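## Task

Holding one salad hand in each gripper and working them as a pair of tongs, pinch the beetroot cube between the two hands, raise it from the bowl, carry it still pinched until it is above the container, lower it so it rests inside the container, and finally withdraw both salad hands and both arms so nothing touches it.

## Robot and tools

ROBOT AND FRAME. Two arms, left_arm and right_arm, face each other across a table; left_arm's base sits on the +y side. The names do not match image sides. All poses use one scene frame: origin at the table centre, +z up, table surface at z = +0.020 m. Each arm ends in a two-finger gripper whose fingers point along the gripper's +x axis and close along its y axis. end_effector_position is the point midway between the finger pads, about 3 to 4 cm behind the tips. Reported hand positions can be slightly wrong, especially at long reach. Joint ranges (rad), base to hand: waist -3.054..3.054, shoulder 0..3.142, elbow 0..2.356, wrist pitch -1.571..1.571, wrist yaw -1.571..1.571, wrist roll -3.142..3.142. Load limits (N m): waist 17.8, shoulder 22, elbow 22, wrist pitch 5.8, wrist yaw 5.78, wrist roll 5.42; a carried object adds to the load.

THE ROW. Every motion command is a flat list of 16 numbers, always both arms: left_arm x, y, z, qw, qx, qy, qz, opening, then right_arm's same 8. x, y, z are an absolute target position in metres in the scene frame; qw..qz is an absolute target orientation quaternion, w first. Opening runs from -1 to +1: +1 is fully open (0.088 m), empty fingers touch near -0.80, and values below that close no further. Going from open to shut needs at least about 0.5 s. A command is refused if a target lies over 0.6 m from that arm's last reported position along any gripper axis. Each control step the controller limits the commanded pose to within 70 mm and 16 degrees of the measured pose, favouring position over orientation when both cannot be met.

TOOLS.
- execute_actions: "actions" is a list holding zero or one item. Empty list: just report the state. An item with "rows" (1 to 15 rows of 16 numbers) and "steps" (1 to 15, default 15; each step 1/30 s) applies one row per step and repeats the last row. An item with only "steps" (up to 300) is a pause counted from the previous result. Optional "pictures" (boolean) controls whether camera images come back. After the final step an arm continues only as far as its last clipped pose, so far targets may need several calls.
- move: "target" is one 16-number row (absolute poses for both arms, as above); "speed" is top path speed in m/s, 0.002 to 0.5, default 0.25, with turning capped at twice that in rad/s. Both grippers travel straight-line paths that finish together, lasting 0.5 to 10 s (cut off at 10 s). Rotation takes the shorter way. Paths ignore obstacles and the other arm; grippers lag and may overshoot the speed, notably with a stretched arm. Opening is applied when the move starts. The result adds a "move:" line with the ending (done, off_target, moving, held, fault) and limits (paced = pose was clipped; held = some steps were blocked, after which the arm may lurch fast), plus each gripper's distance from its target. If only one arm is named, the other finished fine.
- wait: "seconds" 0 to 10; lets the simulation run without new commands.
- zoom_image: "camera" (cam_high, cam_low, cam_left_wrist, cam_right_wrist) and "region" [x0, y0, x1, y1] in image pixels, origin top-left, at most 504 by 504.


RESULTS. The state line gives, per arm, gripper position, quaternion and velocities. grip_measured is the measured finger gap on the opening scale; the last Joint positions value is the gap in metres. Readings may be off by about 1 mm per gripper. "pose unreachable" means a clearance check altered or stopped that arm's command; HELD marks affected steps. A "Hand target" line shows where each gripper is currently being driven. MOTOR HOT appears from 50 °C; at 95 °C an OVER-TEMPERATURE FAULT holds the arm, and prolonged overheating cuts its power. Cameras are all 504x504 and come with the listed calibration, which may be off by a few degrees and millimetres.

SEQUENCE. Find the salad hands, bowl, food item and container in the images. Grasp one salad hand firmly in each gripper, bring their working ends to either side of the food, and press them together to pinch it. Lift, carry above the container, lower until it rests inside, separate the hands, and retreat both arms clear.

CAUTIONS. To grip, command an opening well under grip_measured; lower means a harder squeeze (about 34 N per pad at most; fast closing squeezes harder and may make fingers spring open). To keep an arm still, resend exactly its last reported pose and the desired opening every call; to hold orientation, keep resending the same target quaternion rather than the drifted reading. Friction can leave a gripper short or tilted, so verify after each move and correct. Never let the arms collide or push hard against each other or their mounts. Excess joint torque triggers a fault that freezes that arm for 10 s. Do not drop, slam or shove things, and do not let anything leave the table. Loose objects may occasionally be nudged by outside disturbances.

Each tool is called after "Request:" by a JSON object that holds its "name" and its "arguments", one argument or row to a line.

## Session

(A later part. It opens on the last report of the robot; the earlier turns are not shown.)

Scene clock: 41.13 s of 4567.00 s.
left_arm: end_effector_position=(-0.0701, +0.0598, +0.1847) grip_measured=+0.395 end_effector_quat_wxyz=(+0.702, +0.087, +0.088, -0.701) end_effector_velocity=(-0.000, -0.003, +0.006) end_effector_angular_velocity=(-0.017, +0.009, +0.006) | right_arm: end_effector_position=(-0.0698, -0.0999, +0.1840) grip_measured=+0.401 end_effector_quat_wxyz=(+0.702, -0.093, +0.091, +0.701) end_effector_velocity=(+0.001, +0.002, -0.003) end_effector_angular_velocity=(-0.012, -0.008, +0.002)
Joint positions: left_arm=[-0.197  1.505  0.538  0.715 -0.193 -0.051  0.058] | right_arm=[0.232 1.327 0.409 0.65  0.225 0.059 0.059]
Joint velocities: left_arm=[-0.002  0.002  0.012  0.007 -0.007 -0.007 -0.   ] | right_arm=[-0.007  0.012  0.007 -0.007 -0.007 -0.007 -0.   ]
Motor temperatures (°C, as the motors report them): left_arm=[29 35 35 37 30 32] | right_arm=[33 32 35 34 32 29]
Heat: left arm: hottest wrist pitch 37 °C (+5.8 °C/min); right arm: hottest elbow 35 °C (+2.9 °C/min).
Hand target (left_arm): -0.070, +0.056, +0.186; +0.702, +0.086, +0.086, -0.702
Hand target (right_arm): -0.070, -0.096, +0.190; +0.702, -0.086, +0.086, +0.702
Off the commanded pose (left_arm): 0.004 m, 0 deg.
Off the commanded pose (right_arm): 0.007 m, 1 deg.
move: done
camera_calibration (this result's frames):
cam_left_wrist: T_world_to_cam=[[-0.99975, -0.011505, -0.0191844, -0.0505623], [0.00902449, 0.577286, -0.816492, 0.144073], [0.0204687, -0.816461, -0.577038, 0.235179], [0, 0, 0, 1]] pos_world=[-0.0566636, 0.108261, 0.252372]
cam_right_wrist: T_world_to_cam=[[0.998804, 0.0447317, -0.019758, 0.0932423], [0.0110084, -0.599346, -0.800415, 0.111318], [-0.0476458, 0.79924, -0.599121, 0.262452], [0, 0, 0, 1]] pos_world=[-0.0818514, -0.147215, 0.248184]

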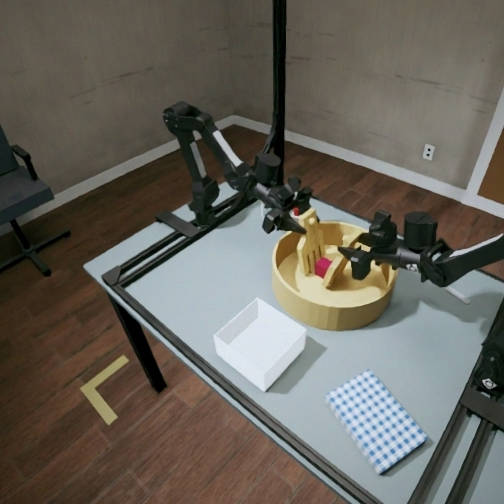

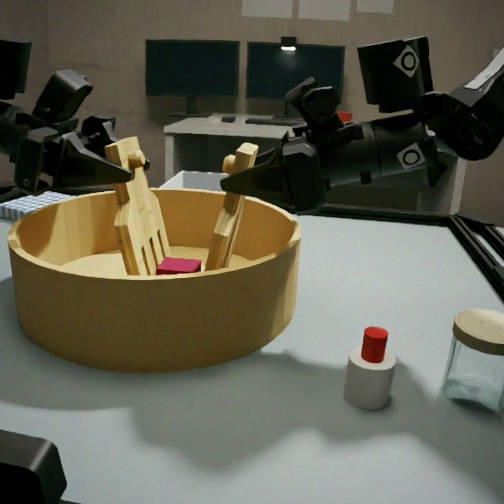

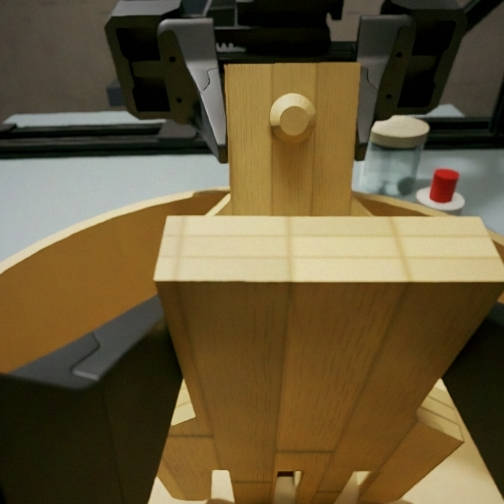

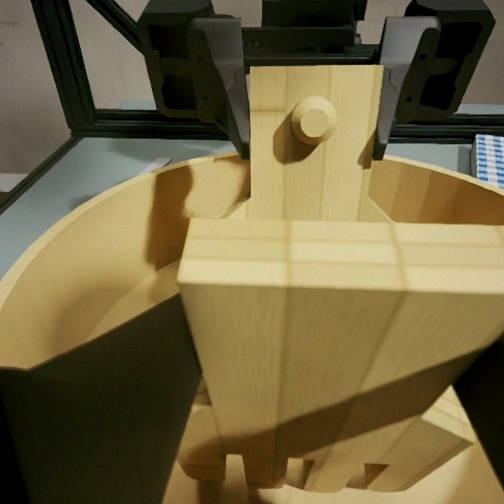

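Request:
{"name": "move", "arguments": {
  "target": [-0.07,0.053,0.188,0.702,0.086,0.086,-0.702,-1,-0.07,-0.088,0.192,0.702,-0.086,0.086,0.702,-1],
  "speed": 0.02
}}

Request:
{"name": "move", "arguments": {
  "target": [-0.07,0.047,0.245,0.704,0.062,0.062,-0.704,-1,-0.07,-0.082,0.246,0.704,-0.062,0.062,0.704,-1],
  "speed": 0.03
}}

Request:
{"name": "zoom_image", "arguments": {
  "camera": "cam_low",
  "region": [60, 60, 310, 300]
}}

Scene clock: 42.63 s of 4567.00 s.
left_arm: end_effector_position=(-0.0700, +0.0570, +0.1853) grip_measured=+0.395 end_effector_quat_wxyz=(+0.702, +0.088, +0.088, -0.701) end_effector_velocity=(-0.002, +0.000, +0.000) end_effector_angular_velocity=(+0.002, +0.005, +0.002) | right_arm: end_effector_position=(-0.0699, -0.0928, +0.1845) grip_measured=+0.401 end_effector_quat_wxyz=(+0.701, -0.094, +0.092, +0.701) end_effector_velocity=(-0.003, +0.001, +0.000) end_effector_angular_velocity=(-0.004, -0.002, +0.021)
Joint positions: left_arm=[-0.195  1.513  0.551  0.707 -0.191 -0.049  0.058] | right_arm=[0.224 1.356 0.436 0.65  0.218 0.057 0.059]
Joint velocities: left_arm=[-0.007 -0.002  0.002 -0.007 -0.007 -0.007  0.   ] | right_arm=[-0.002  0.002  0.007 -0.007 -0.022 -0.007 -0.   ]
Motor temperatures (°C, as the motors report them): left_arm=[29 35 36 38 30 32] | right_arm=[33 32 35 34 32 29]
Heat: left arm: hottest wrist pitch 38 °C (+7.0 °C/min); right arm: hottest elbow 35 °C (+2.8 °C/min).
Hand target (left_arm): -0.070, +0.053, +0.188; +0.702, +0.086, +0.086, -0.702
Hand target (right_arm): -0.070, -0.088, +0.192; +0.702, -0.086, +0.086, +0.702
Off the commanded pose (left_arm): 0.005 m, 0 deg.
Off the commanded pose (right_arm): 0.009 m, 1 deg.
move: off_target (right_arm)
camera_calibration (this result's frames):
cam_left_wrist: T_world_to_cam=[[-0.999719, -0.0119816, -0.0204706, -0.0501609], [0.0097414, 0.57949, -0.814921, 0.145827], [0.0216266, -0.814891, -0.57921, 0.233663], [0, 0, 0, 1]] pos_world=[-0.0566207, 0.105304, 0.25315]
cam_right_wrist: T_world_to_cam=[[0.998808, 0.0449982, -0.018889, 0.0928422], [0.0120263, -0.602069, -0.798354, 0.11546], [-0.047297, 0.797175, -0.601893, 0.25743], [0, 0, 0, 1]] pos_world=[-0.0819444, -0.13988, 0.248877]

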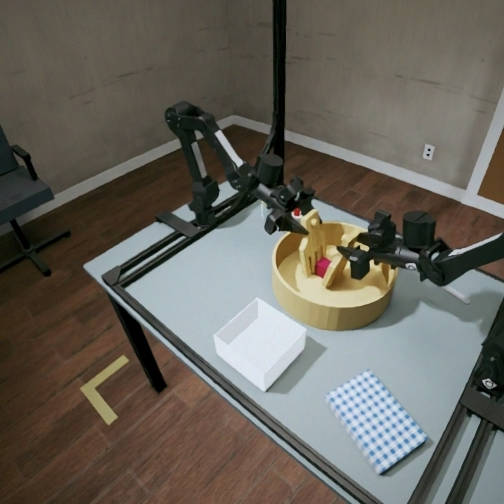

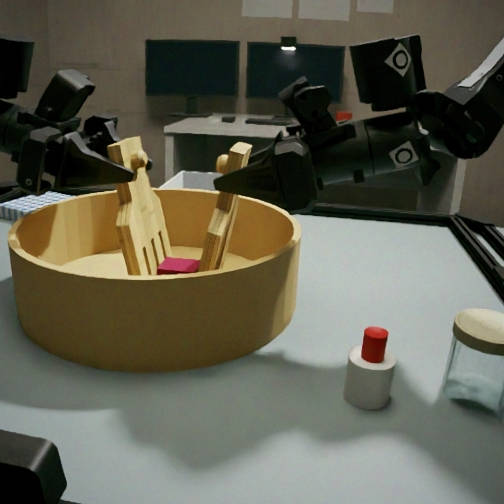

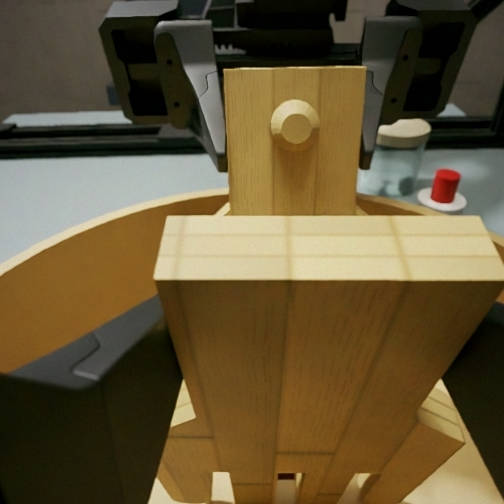

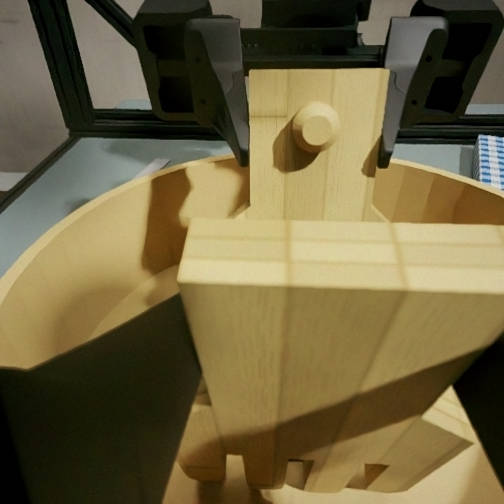

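Scene clock: 45.07 s of 4567.00 s.
left_arm: end_effector_position=(-0.0698, +0.0500, +0.2278) grip_measured=+0.392 end_effector_quat_wxyz=(+0.704, +0.080, +0.074, -0.702) end_effector_velocity=(-0.000, -0.000, +0.004) end_effector_angular_velocity=(-0.012, +0.008, +0.006) | right_arm: end_effector_position=(-0.0712, -0.0850, +0.2288) grip_measured=+0.401 end_effector_quat_wxyz=(+0.702, -0.081, +0.076, +0.704) end_effector_velocity=(-0.000, -0.000, -0.004) end_effector_angular_velocity=(-0.027, -0.023, +0.019)
Joint positions: left_arm=[-0.191  1.428  0.653  0.552 -0.191 -0.034  0.058] | right_arm=[0.222 1.272 0.546 0.5   0.215 0.042 0.059]
Joint velocities: left_arm=[-0.002 -0.002  0.002  0.007 -0.007 -0.007 -0.   ] | right_arm=[-0.007 -0.002  0.007 -0.037 -0.022 -0.022 -0.   ]
Motor temperatures (°C, as the motors report them): left_arm=[29 36 36 38 30 32] | right_arm=[33 32 35 35 32 29]
Heat: left arm: hottest wrist pitch 38 °C (+6.7 °C/min); right arm: hottest elbow 35 °C (+2.7 °C/min).
Hand target (left_arm): -0.070, +0.047, +0.245; +0.704, +0.062, +0.062, -0.704
Hand target (right_arm): -0.070, -0.082, +0.246; +0.704, -0.062, +0.062, +0.704
Off the commanded pose (left_arm): 0.017 m, 3 deg.
Off the commanded pose (right_arm): 0.018 m, 3 deg.
move: off_target (left_arm, right_arm)
camera_calibration (this result's frames):
cam_left_wrist: T_world_to_cam=[[-0.999508, -0.0126569, -0.0286865, -0.0473149], [0.0168851, 0.553635, -0.832588, 0.19035], [0.0264198, -0.832663, -0.553149, 0.247801], [0, 0, 0, 1]] pos_world=[-0.0570526, 0.100351, 0.294197]
cam_right_wrist: T_world_to_cam=[[0.998689, 0.0494625, -0.0131622, 0.0936867], [0.0172539, -0.567439, -0.823235, 0.164495], [-0.048188, 0.821929, -0.567548, 0.271982], [0, 0, 0, 1]] pos_world=[-0.0832959, -0.134843, 0.291014]

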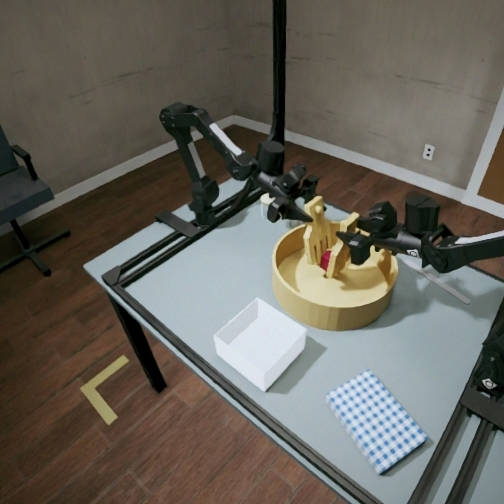

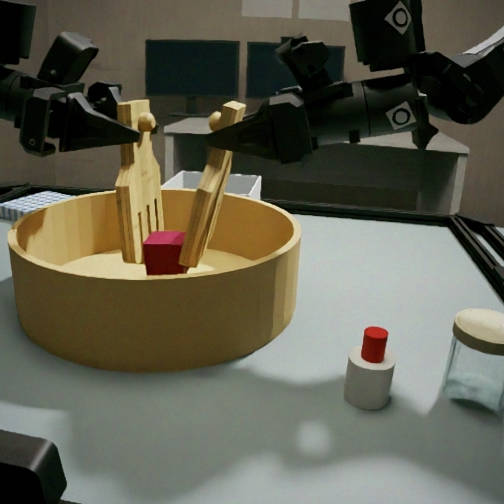

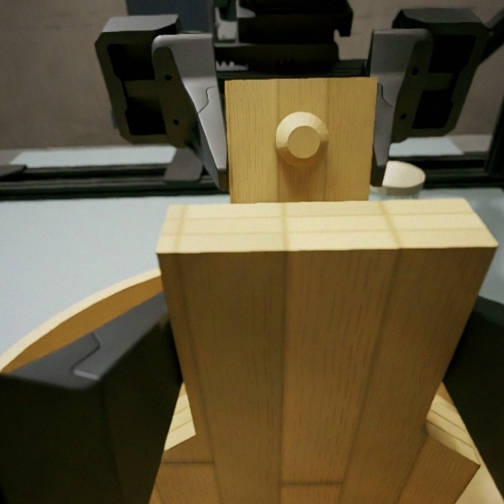

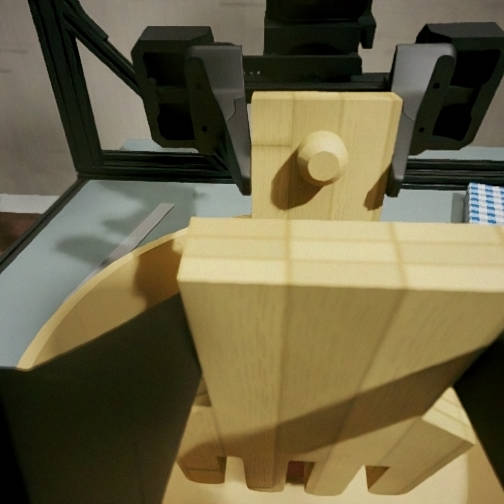

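Region (60, 60, 310, 300) of cam_low's 504x504 image, scaled by 2.016, with more detail than that image has; it fills the top 484 rows of this view, and the rest is white.

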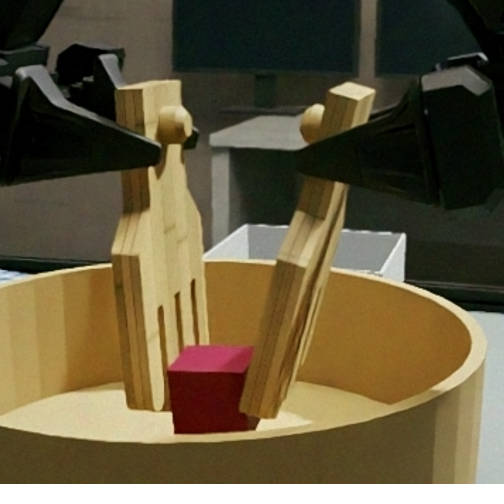

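Request:
{"name": "execute_actions", "arguments": {
  "actions": [
    {"rows":[[-0.07,0.047,0.247,0.704,0.061,0.061,-0.704,-1,-0.07,-0.082,0.248,0.704,-0.062,0.062,0.704,-1],[-0.07,0.047,0.249,0.704,0.061,0.061,-0.704,-1,-0.07,-0.082,0.25,0.704,-0.062,0.062,0.704,-1],[-0.07,0.047,0.251,0.704,0.06,0.06,-0.704,-1,-0.07,-0.082,0.252,0.704,-0.062,0.062,0.704,-1],[-0.07,0.047,0.253,0.704,0.06,0.06,-0.704,-1,-0.07,-0.082,0.254,0.704,-0.062,0.062,0.704,-1],[-0.07,0.047,0.255,0.704,0.059,0.059,-0.704,-1,-0.07,-0.082,0.256,0.704,-0.062,0.062,0.704,-1],[-0.07,0.047,0.257,0.704,0.058,0.058,-0.704,-1,-0.07,-0.082,0.258,0.704,-0.062,0.062,0.704,-1],[-0.07,0.047,0.259,0.704,0.057,0.057,-0.704,-1,-0.07,-0.082,0.26,0.704,-0.062,0.062,0.704,-1],[-0.07,0.047,0.261,0.704,0.056,0.056,-0.704,-1,-0.07,-0.082,0.262,0.704,-0.062,0.062,0.704,-1],[-0.07,0.047,0.263,0.704,0.055,0.055,-0.704,-1,-0.07,-0.082,0.264,0.704,-0.062,0.062,0.704,-1],[-0.07,0.047,0.265,0.704,0.054,0.054,-0.704,-1,-0.07,-0.082,0.266,0.704,-0.062,0.062,0.704,-1],[-0.07,0.047,0.267,0.704,0.053,0.053,-0.704,-1,-0.07,-0.082,0.268,0.704,-0.062,0.062,0.704,-1],[-0.07,0.047,0.269,0.704,0.052,0.052,-0.704,-1,-0.07,-0.082,0.27,0.704,-0.062,0.062,0.704,-1],[-0.07,0.047,0.271,0.704,0.051,0.051,-0.704,-1,-0.07,-0.082,0.272,0.704,-0.062,0.062,0.704,-1],[-0.07,0.047,0.273,0.704,0.05,0.05,-0.704,-1,-0.07,-0.082,0.274,0.704,-0.062,0.062,0.704,-1],[-0.07,0.047,0.275,0.704,0.049,0.049,-0.704,-1,-0.07,-0.082,0.276,0.704,-0.062,0.062,0.704,-1]]}
  ]
}}

Scene clock: 52.13 s of 4567.00 s.
left_arm: end_effector_position=(-0.0706, +0.0482, +0.2545) grip_measured=+0.392 end_effector_quat_wxyz=(+0.704, +0.065, +0.062, -0.704) end_effector_velocity=(-0.000, -0.001, +0.056) end_effector_angular_velocity=(-0.079, +0.007, +0.003) | right_arm: end_effector_position=(-0.0709, -0.0829, +0.2580) grip_measured=+0.401 end_effector_quat_wxyz=(+0.703, -0.073, +0.070, +0.704) end_effector_velocity=(+0.002, -0.000, +0.050) end_effector_angular_velocity=(-0.027, -0.026, +0.004)
Joint positions: left_arm=[-0.191  1.387  0.703  0.501 -0.188 -0.03   0.058] | right_arm=[0.22  1.224 0.625 0.393 0.214 0.041 0.059]
Joint velocities: left_arm=[-0.002 -0.085  0.105 -0.11  -0.007  0.007  0.   ] | right_arm=[-0.007 -0.095  0.178 -0.3   -0.007 -0.022 -0.   ]
Motor temperatures (°C, as the motors report them): left_arm=[29 37 38 40 30 32] | right_arm=[33 32 36 36 32 29]
Heat: left arm: hottest wrist pitch 40 °C (+8.1 °C/min); right arm: hottest elbow 36 °C (+3.5 °C/min).
Hand target (left_arm): -0.070, +0.047, +0.275; +0.705, +0.049, +0.049, -0.706
Hand target (right_arm): -0.070, -0.082, +0.276; +0.705, -0.061, +0.062, +0.704
Off the commanded pose (left_arm): 0.021 m, 2 deg.
Off the commanded pose (right_arm): 0.018 m, 2 deg.
Steps of this call (steps 1 to 197: nothing new was sent; steps 198 to 212: all 15 steps of this action). Readings (end_effector_position):
198: left_arm (-0.0704, +0.0489, +0.2313) | right_arm (-0.0707, -0.0836, +0.2346)
199: left_arm (-0.0704, +0.0488, +0.2317) | right_arm (-0.0708, -0.0835, +0.2353)
201: left_arm (-0.0704, +0.0488, +0.2336) | right_arm (-0.0707, -0.0836, +0.2368)
205: left_arm (-0.0705, +0.0486, +0.2408) | right_arm (-0.0708, -0.0834, +0.2441)
212: the state above
camera_calibration (this result's frames):
cam_left_wrist: T_world_to_cam=[[-0.999651, -0.0102323, -0.0243656, -0.0485472], [0.0154646, 0.52115, -0.853325, 0.220359], [0.0214296, -0.853403, -0.52081, 0.253525], [0, 0, 0, 1]] pos_world=[-0.0573709, 0.101023, 0.318893]
cam_right_wrist: T_world_to_cam=[[0.998706, 0.0485154, -0.0152284, 0.0941213], [0.01407, -0.551447, -0.834091, 0.193634], [-0.0488639, 0.832798, -0.551417, 0.283599], [0, 0, 0, 1]] pos_world=[-0.0828662, -0.133968, 0.319323]

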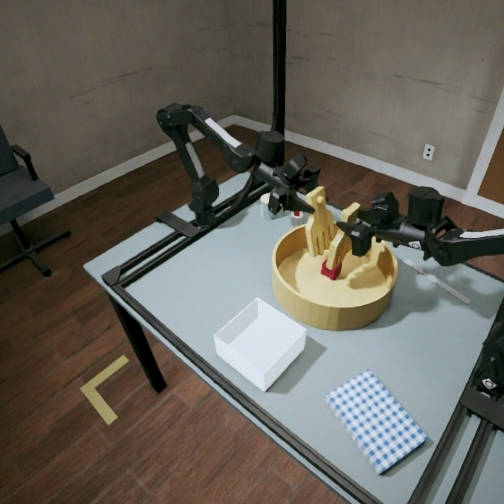

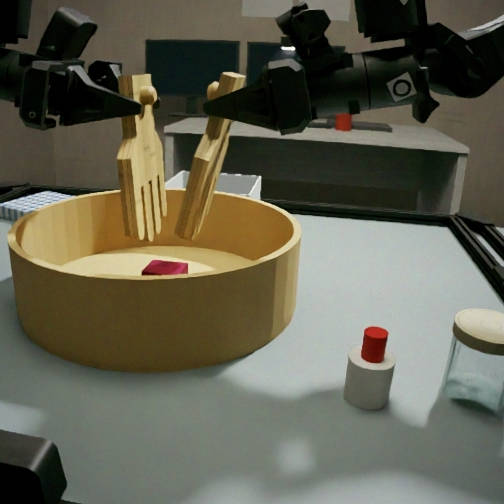

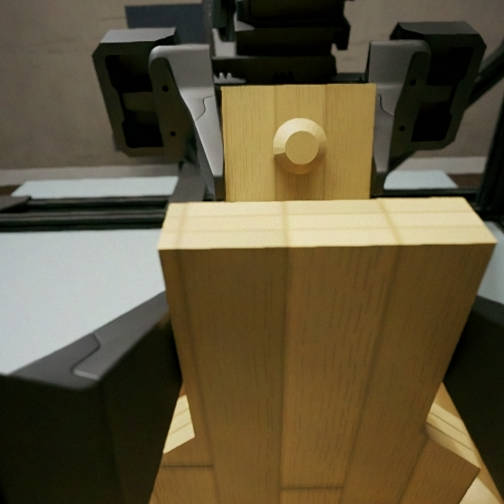

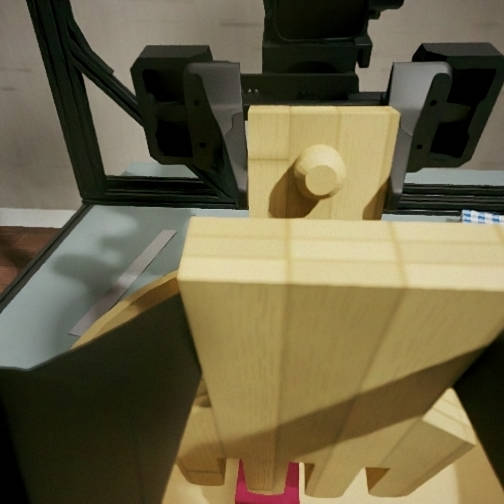

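Request:
{"name": "move", "arguments": {
  "target": [0.02,0.2,0.3,0.6,0.3,0.2,-0.71,-1,-0.07,-0.12,0.3,0.702,-0.086,0.086,0.702,-1]
}}

Request:
{"name": "move", "arguments": {
  "target": [0.117,0.285,0.11,-0.109,0.765,-0.135,-0.62,-1,-0.07,-0.12,0.3,0.702,-0.086,0.086,0.702,-1]
}}

Request:
{"name": "zoom_image", "arguments": {
  "camera": "cam_high",
  "region": [300, 280, 504, 484]
}}

Scene clock: 57.10 s of 4567.00 s.
left_arm: end_effector_position=(+0.0195, +0.2000, +0.2947) grip_measured=+0.392 end_effector_quat_wxyz=(+0.602, +0.301, +0.208, -0.710) end_effector_velocity=(-0.001, +0.005, +0.000) end_effector_angular_velocity=(+0.017, -0.004, -0.013) | right_arm: end_effector_position=(-0.0699, -0.1193, +0.2895) grip_measured=+0.401 end_effector_quat_wxyz=(+0.700, -0.098, +0.092, +0.701) end_effector_velocity=(+0.002, -0.000, +0.000) end_effector_angular_velocity=(-0.002, -0.010, -0.008)
Joint positions: left_arm=[ 0.35   0.978  1.077 -0.904  0.346  0.429  0.058] | right_arm=[0.253 1.025 0.706 0.04  0.244 0.06  0.059]
Joint velocities: left_arm=[ 0.007 -0.002  0.012 -0.037  0.007  0.022 -0.   ] | right_arm=[-0.002 -0.002  0.002 -0.007  0.007 -0.007  0.   ]
Motor temperatures (°C, as the motors report them): left_arm=[29 37 38 40 30 32] | right_arm=[33 32 37 37 32 29]
Heat: left arm: hottest wrist pitch 40 °C (+7.4 °C/min); right arm: hottest elbow 37 °C (+4.2 °C/min).
Hand target (left_arm): +0.020, +0.199, +0.301; +0.602, +0.298, +0.202, -0.712
Hand target (right_arm): -0.070, -0.120, +0.300; +0.702, -0.086, +0.086, +0.702
Off the commanded pose (left_arm): 0.005 m, 1 deg.
Off the commanded pose (right_arm): 0.010 m, 2 deg.
move: off_target (right_arm)
camera_calibration (this result's frames):
cam_left_wrist: T_world_to_cam=[[-0.977693, 0.190494, -0.0884842, 0.0223777], [0.20995, 0.873905, -0.438418, -0.0225839], [-0.00618905, -0.447215, -0.894405, 0.431473], [0, 0, 0, 1]] pos_world=[0.0292904, 0.208435, 0.377991]
cam_right_wrist: T_world_to_cam=[[0.99877, 0.047631, -0.0137605, 0.0948765], [0.0179956, -0.6069, -0.794574, 0.182069], [-0.0461976, 0.79335, -0.607011, 0.342923], [0, 0, 0, 1]] pos_world=[-0.082194, -0.16608, 0.354131]

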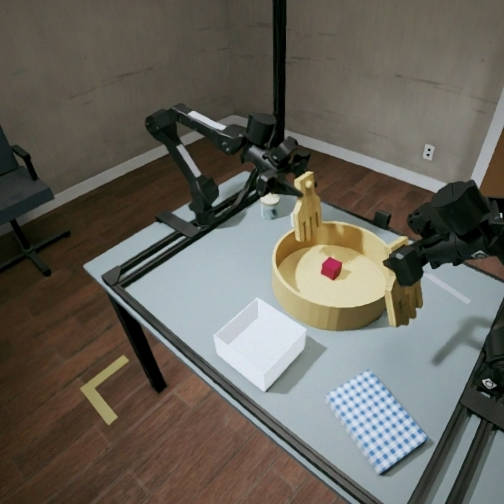

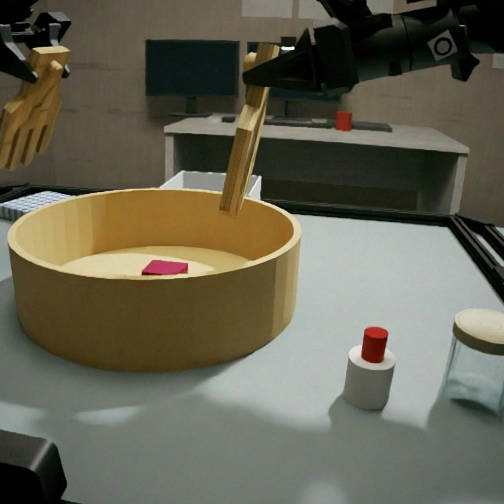

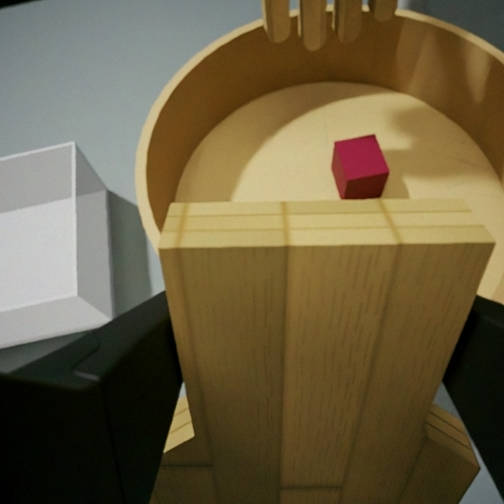

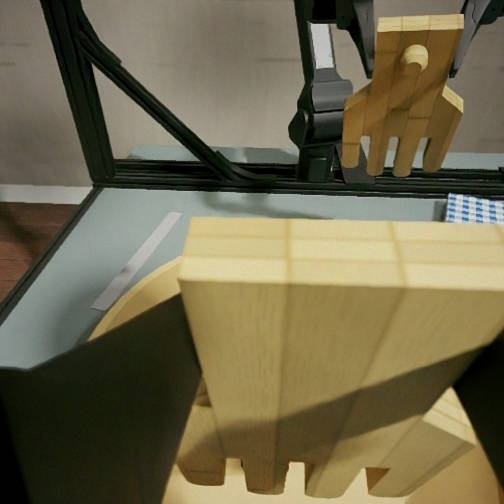

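Scene clock: 61.43 s of 4567.00 s.
left_arm: end_effector_position=(+0.1167, +0.2845, +0.1129) grip_measured=+0.392 end_effector_quat_wxyz=(-0.101, +0.765, -0.136, -0.621) end_effector_velocity=(-0.003, +0.006, -0.002) end_effector_angular_velocity=(+0.028, +0.008, -0.008) | right_arm: end_effector_position=(-0.0698, -0.1197, +0.2898) grip_measured=+0.401 end_effector_quat_wxyz=(+0.700, -0.098, +0.092, +0.701) end_effector_velocity=(-0.000, +0.000, +0.003) end_effector_angular_velocity=(+0.011, -0.002, +0.007)
Joint positions: left_arm=[ 0.592  1.257  0.748 -0.885 -0.113  2.511  0.058] | right_arm=[0.253 1.023 0.706 0.038 0.244 0.06  0.059]
Joint velocities: left_arm=[-0.002 -0.002 -0.007 -0.022 -0.007  0.007 -0.   ] | right_arm=[-0.002 -0.002  0.002  0.007 -0.007 -0.007 -0.   ]
Motor temperatures (°C, as the motors report them): left_arm=[29 37 38 40 31 32] | right_arm=[33 32 37 37 32 29]
Heat: left arm: hottest wrist pitch 40 °C (+7.1 °C/min); right arm: hottest elbow 37 °C (+4.0 °C/min).
Hand target (left_arm): +0.116, +0.286, +0.110; -0.107, +0.765, -0.135, -0.620
Hand target (right_arm): -0.070, -0.120, +0.300; +0.702, -0.086, +0.086, +0.702
Off the commanded pose (left_arm): 0.003 m, 1 deg.
Off the commanded pose (right_arm): 0.010 m, 2 deg.
move: off_target (right_arm)
camera_calibration (this result's frames):
cam_left_wrist: T_world_to_cam=[[0.352033, 0.935662, -0.0246975, -0.289168], [0.78889, -0.282404, 0.545803, -0.0461638], [0.503712, -0.211624, -0.837549, 0.174346], [0, 0, 0, 1]] pos_world=[0.0503946, 0.294422, 0.164078]
cam_right_wrist: T_world_to_cam=[[0.99877, 0.047631, -0.0137605, 0.0947994], [0.0179956, -0.6069, -0.794574, 0.182009], [-0.0461976, 0.79335, -0.607011, 0.343362], [0, 0, 0, 1]] pos_world=[-0.0820957, -0.16646, 0.354349]

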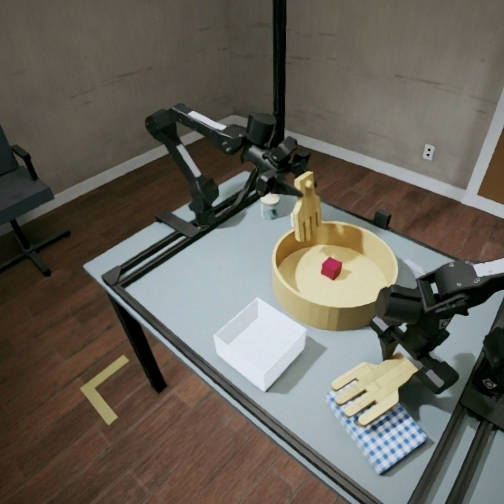

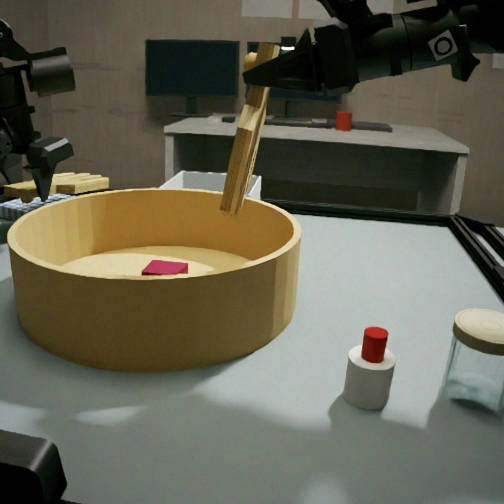

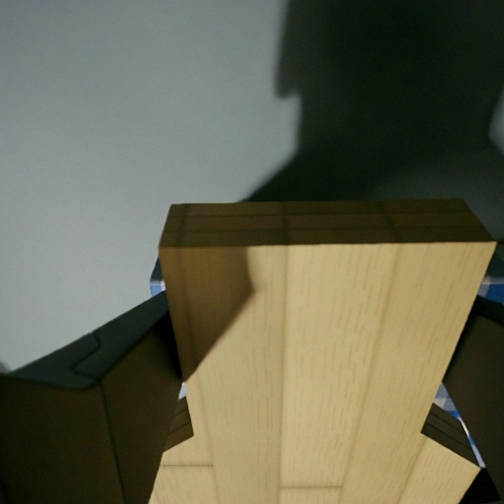

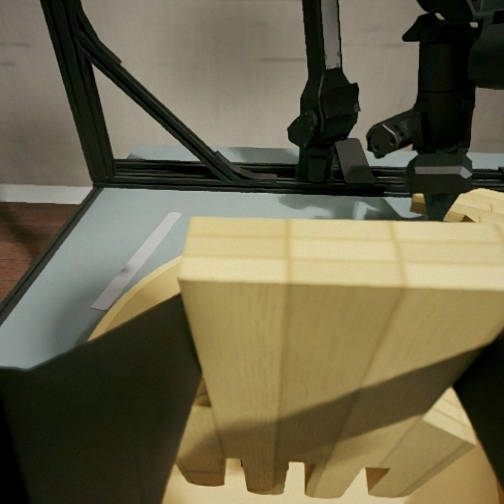

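Region (300, 280, 504, 484) of cam_high's 504x504 image, scaled by 2.471, with more detail than that image has.

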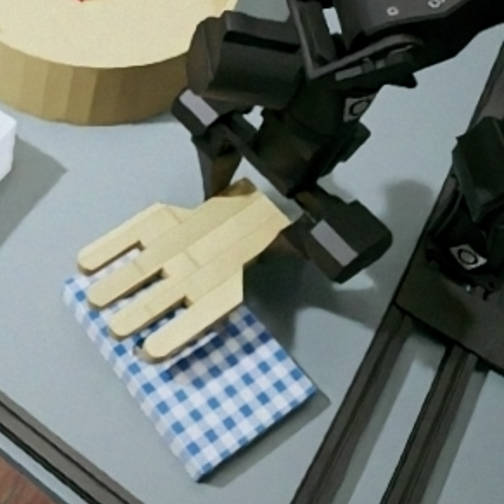

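Request:
{"name": "move", "arguments": {
  "target": [0.113,0.292,0.07,-0.109,0.765,-0.135,-0.62,-1,-0.07,-0.12,0.3,0.702,-0.086,0.086,0.702,-1],
  "speed": 0.05
}}

Request:
{"name": "move", "arguments": {
  "target": [0.113,0.292,0.07,-0.109,0.765,-0.135,-0.62,0.7,-0.07,-0.12,0.3,0.702,-0.086,0.086,0.702,-1]
}}

Request:
{"name": "zoom_image", "arguments": {
  "camera": "cam_low",
  "region": [0, 130, 130, 240]
}}

Scene clock: 63.37 s of 4567.00 s.
left_arm: end_effector_position=(+0.1159, +0.2884, +0.0770) grip_measured=+0.392 end_effector_quat_wxyz=(-0.101, +0.771, -0.139, -0.613) end_effector_velocity=(-0.000, -0.003, -0.002) end_effector_angular_velocity=(-0.016, -0.000, +0.003) | right_arm: end_effector_position=(-0.0697, -0.1198, +0.2895) grip_measured=+0.401 end_effector_quat_wxyz=(+0.700, -0.099, +0.093, +0.701) end_effector_velocity=(+0.000, -0.002, -0.000) end_effector_angular_velocity=(-0.003, -0.006, +0.007)
Joint positions: left_arm=[ 0.591  1.284  0.611 -0.703 -0.124  2.517  0.058] | right_arm=[0.253 1.023 0.706 0.037 0.244 0.061 0.059]
Joint velocities: left_arm=[-0.002  0.002 -0.007  0.022  0.007 -0.007 -0.   ] | right_arm=[-0.002 -0.007 -0.002 -0.007 -0.007 -0.007 -0.   ]
Motor temperatures (°C, as the motors report them): left_arm=[29 37 38 40 31 32] | right_arm=[33 32 38 37 32 29]
Heat: left arm: hottest wrist pitch 40 °C (+6.1 °C/min); right arm: hottest elbow 38 °C (+5.1 °C/min).
Hand target (left_arm): +0.113, +0.293, +0.070; -0.109, +0.765, -0.135, -0.620
Hand target (right_arm): -0.070, -0.120, +0.300; +0.702, -0.086, +0.086, +0.702
Off the commanded pose (left_arm): 0.008 m, 1 deg.
Off the commanded pose (right_arm): 0.011 m, 2 deg.
move: off_target (right_arm)
camera_calibration (this result's frames):
cam_left_wrist: T_world_to_cam=[[0.356875, 0.933829, -0.024569, -0.293514], [0.776833, -0.282064, 0.563001, -0.0248951], [0.518816, -0.220007, -0.826091, 0.145281], [0, 0, 0, 1]] pos_world=[0.0487129, 0.299032, 0.12682]
cam_right_wrist: T_world_to_cam=[[0.998794, 0.0471428, -0.0137131, 0.094649], [0.0178032, -0.608061, -0.793691, 0.181301], [-0.0457553, 0.79249, -0.608167, 0.343508], [0, 0, 0, 1]] pos_world=[-0.0820453, -0.166446, 0.354105]

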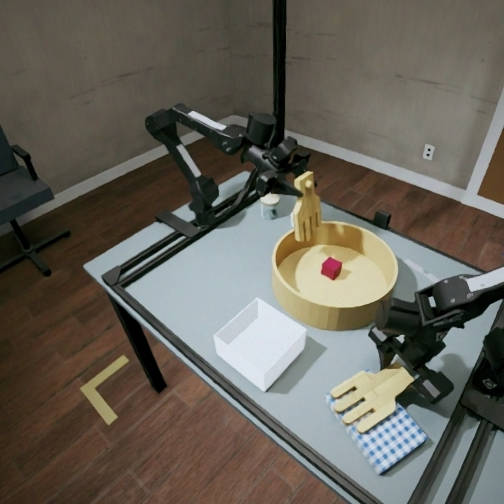

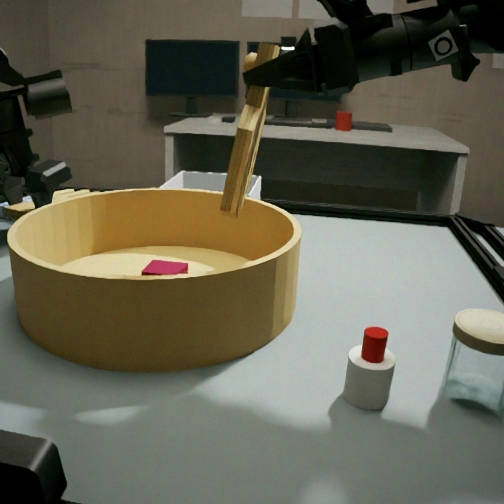

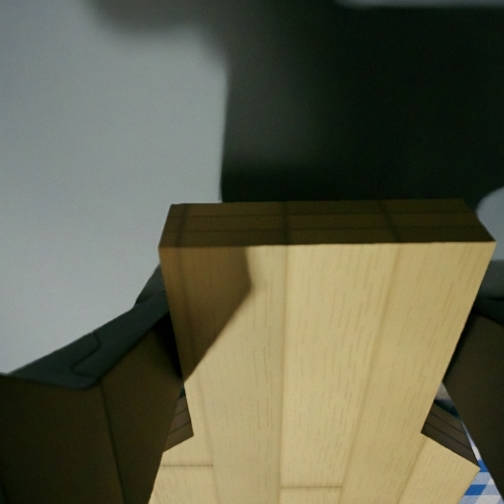

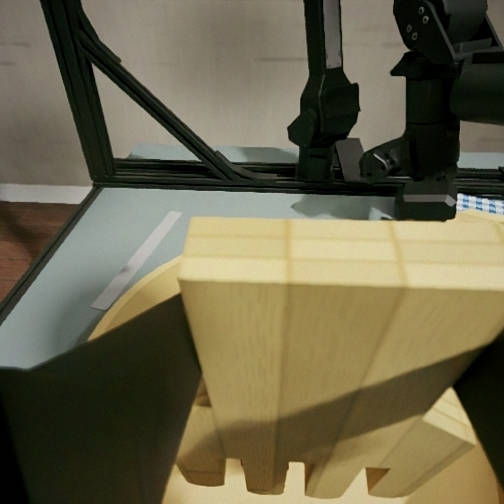

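Scene clock: 64.20 s of 4567.00 s.
left_arm: end_effector_position=(+0.1152, +0.2895, +0.0743) grip_measured=+0.697 end_effector_quat_wxyz=(-0.104, +0.769, -0.137, -0.616) end_effector_velocity=(-0.002, +0.004, -0.003) end_effector_angular_velocity=(+0.017, +0.004, +0.006) | right_arm: end_effector_position=(-0.0697, -0.1198, +0.2895) grip_measured=+0.401 end_effector_quat_wxyz=(+0.700, -0.099, +0.093, +0.701) end_effector_velocity=(+0.000, -0.002, -0.003) end_effector_angular_velocity=(-0.008, +0.007, +0.003)
Joint positions: left_arm=[ 0.591  1.292  0.606 -0.7   -0.124  2.518  0.073] | right_arm=[0.253 1.023 0.706 0.037 0.244 0.061 0.059]
Joint velocities: left_arm=[-0.002  0.002 -0.007 -0.007 -0.007 -0.007  0.001] | right_arm=[-0.002 -0.007 -0.007 -0.007 -0.007  0.007 -0.   ]
Motor temperatures (°C, as the motors report them): left_arm=[29 36 38 39 31 32] | right_arm=[33 32 38 37 32 29]
Heat: left arm: hottest wrist pitch 39 °C (+5.1 °C/min); right arm: hottest elbow 38 °C (+5.1 °C/min).
Hand target (left_arm): +0.113, +0.292, +0.070; -0.109, +0.765, -0.135, -0.620
Hand target (right_arm): -0.070, -0.120, +0.300; +0.702, -0.086, +0.086, +0.702
Off the commanded pose (left_arm): 0.005 m, 1 deg.
Off the commanded pose (right_arm): 0.010 m, 2 deg.
move: off_target (right_arm)
camera_calibration (this result's frames):
cam_left_wrist: T_world_to_cam=[[0.357451, 0.933745, -0.0186829, -0.294798], [0.779679, -0.28734, 0.55636, -0.0208161], [0.51413, -0.213438, -0.830731, 0.142622], [0, 0, 0, 1]] pos_world=[0.0482797, 0.299726, 0.124554]
cam_right_wrist: T_world_to_cam=[[0.998794, 0.0471428, -0.0137131, 0.0946519], [0.0178032, -0.608061, -0.793691, 0.181382], [-0.0457553, 0.79249, -0.608167, 0.343561], [0, 0, 0, 1]] pos_world=[-0.0820472, -0.166439, 0.354201]

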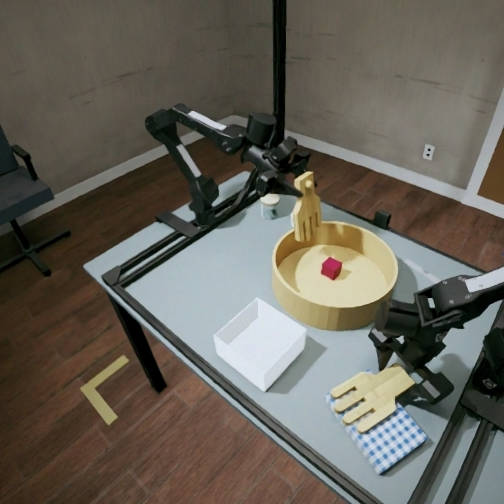

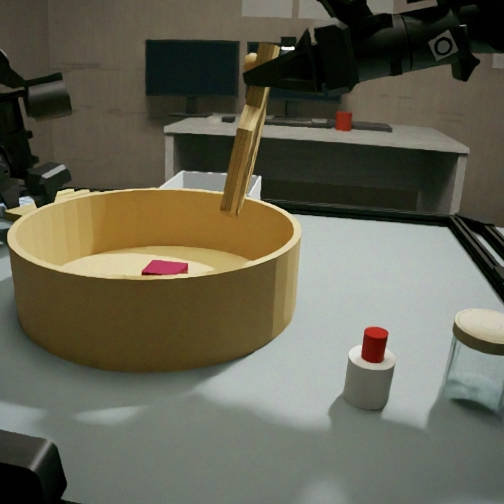

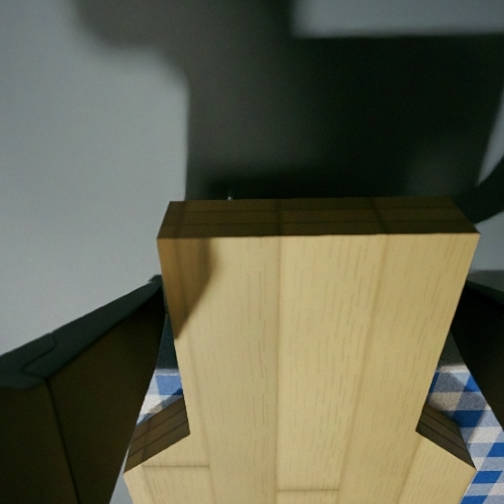

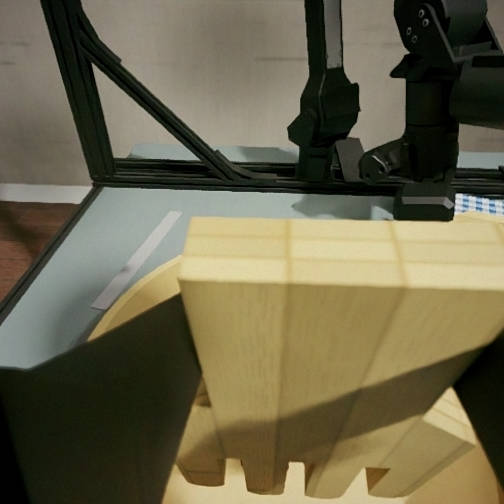

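Region (0, 130, 130, 240) of cam_low's 504x504 image, scaled by 3.877, with more detail than that image has; it fills the top 426 rows of this view, and the rest is white.

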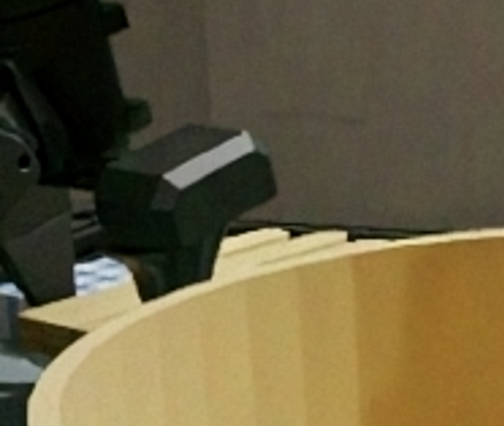

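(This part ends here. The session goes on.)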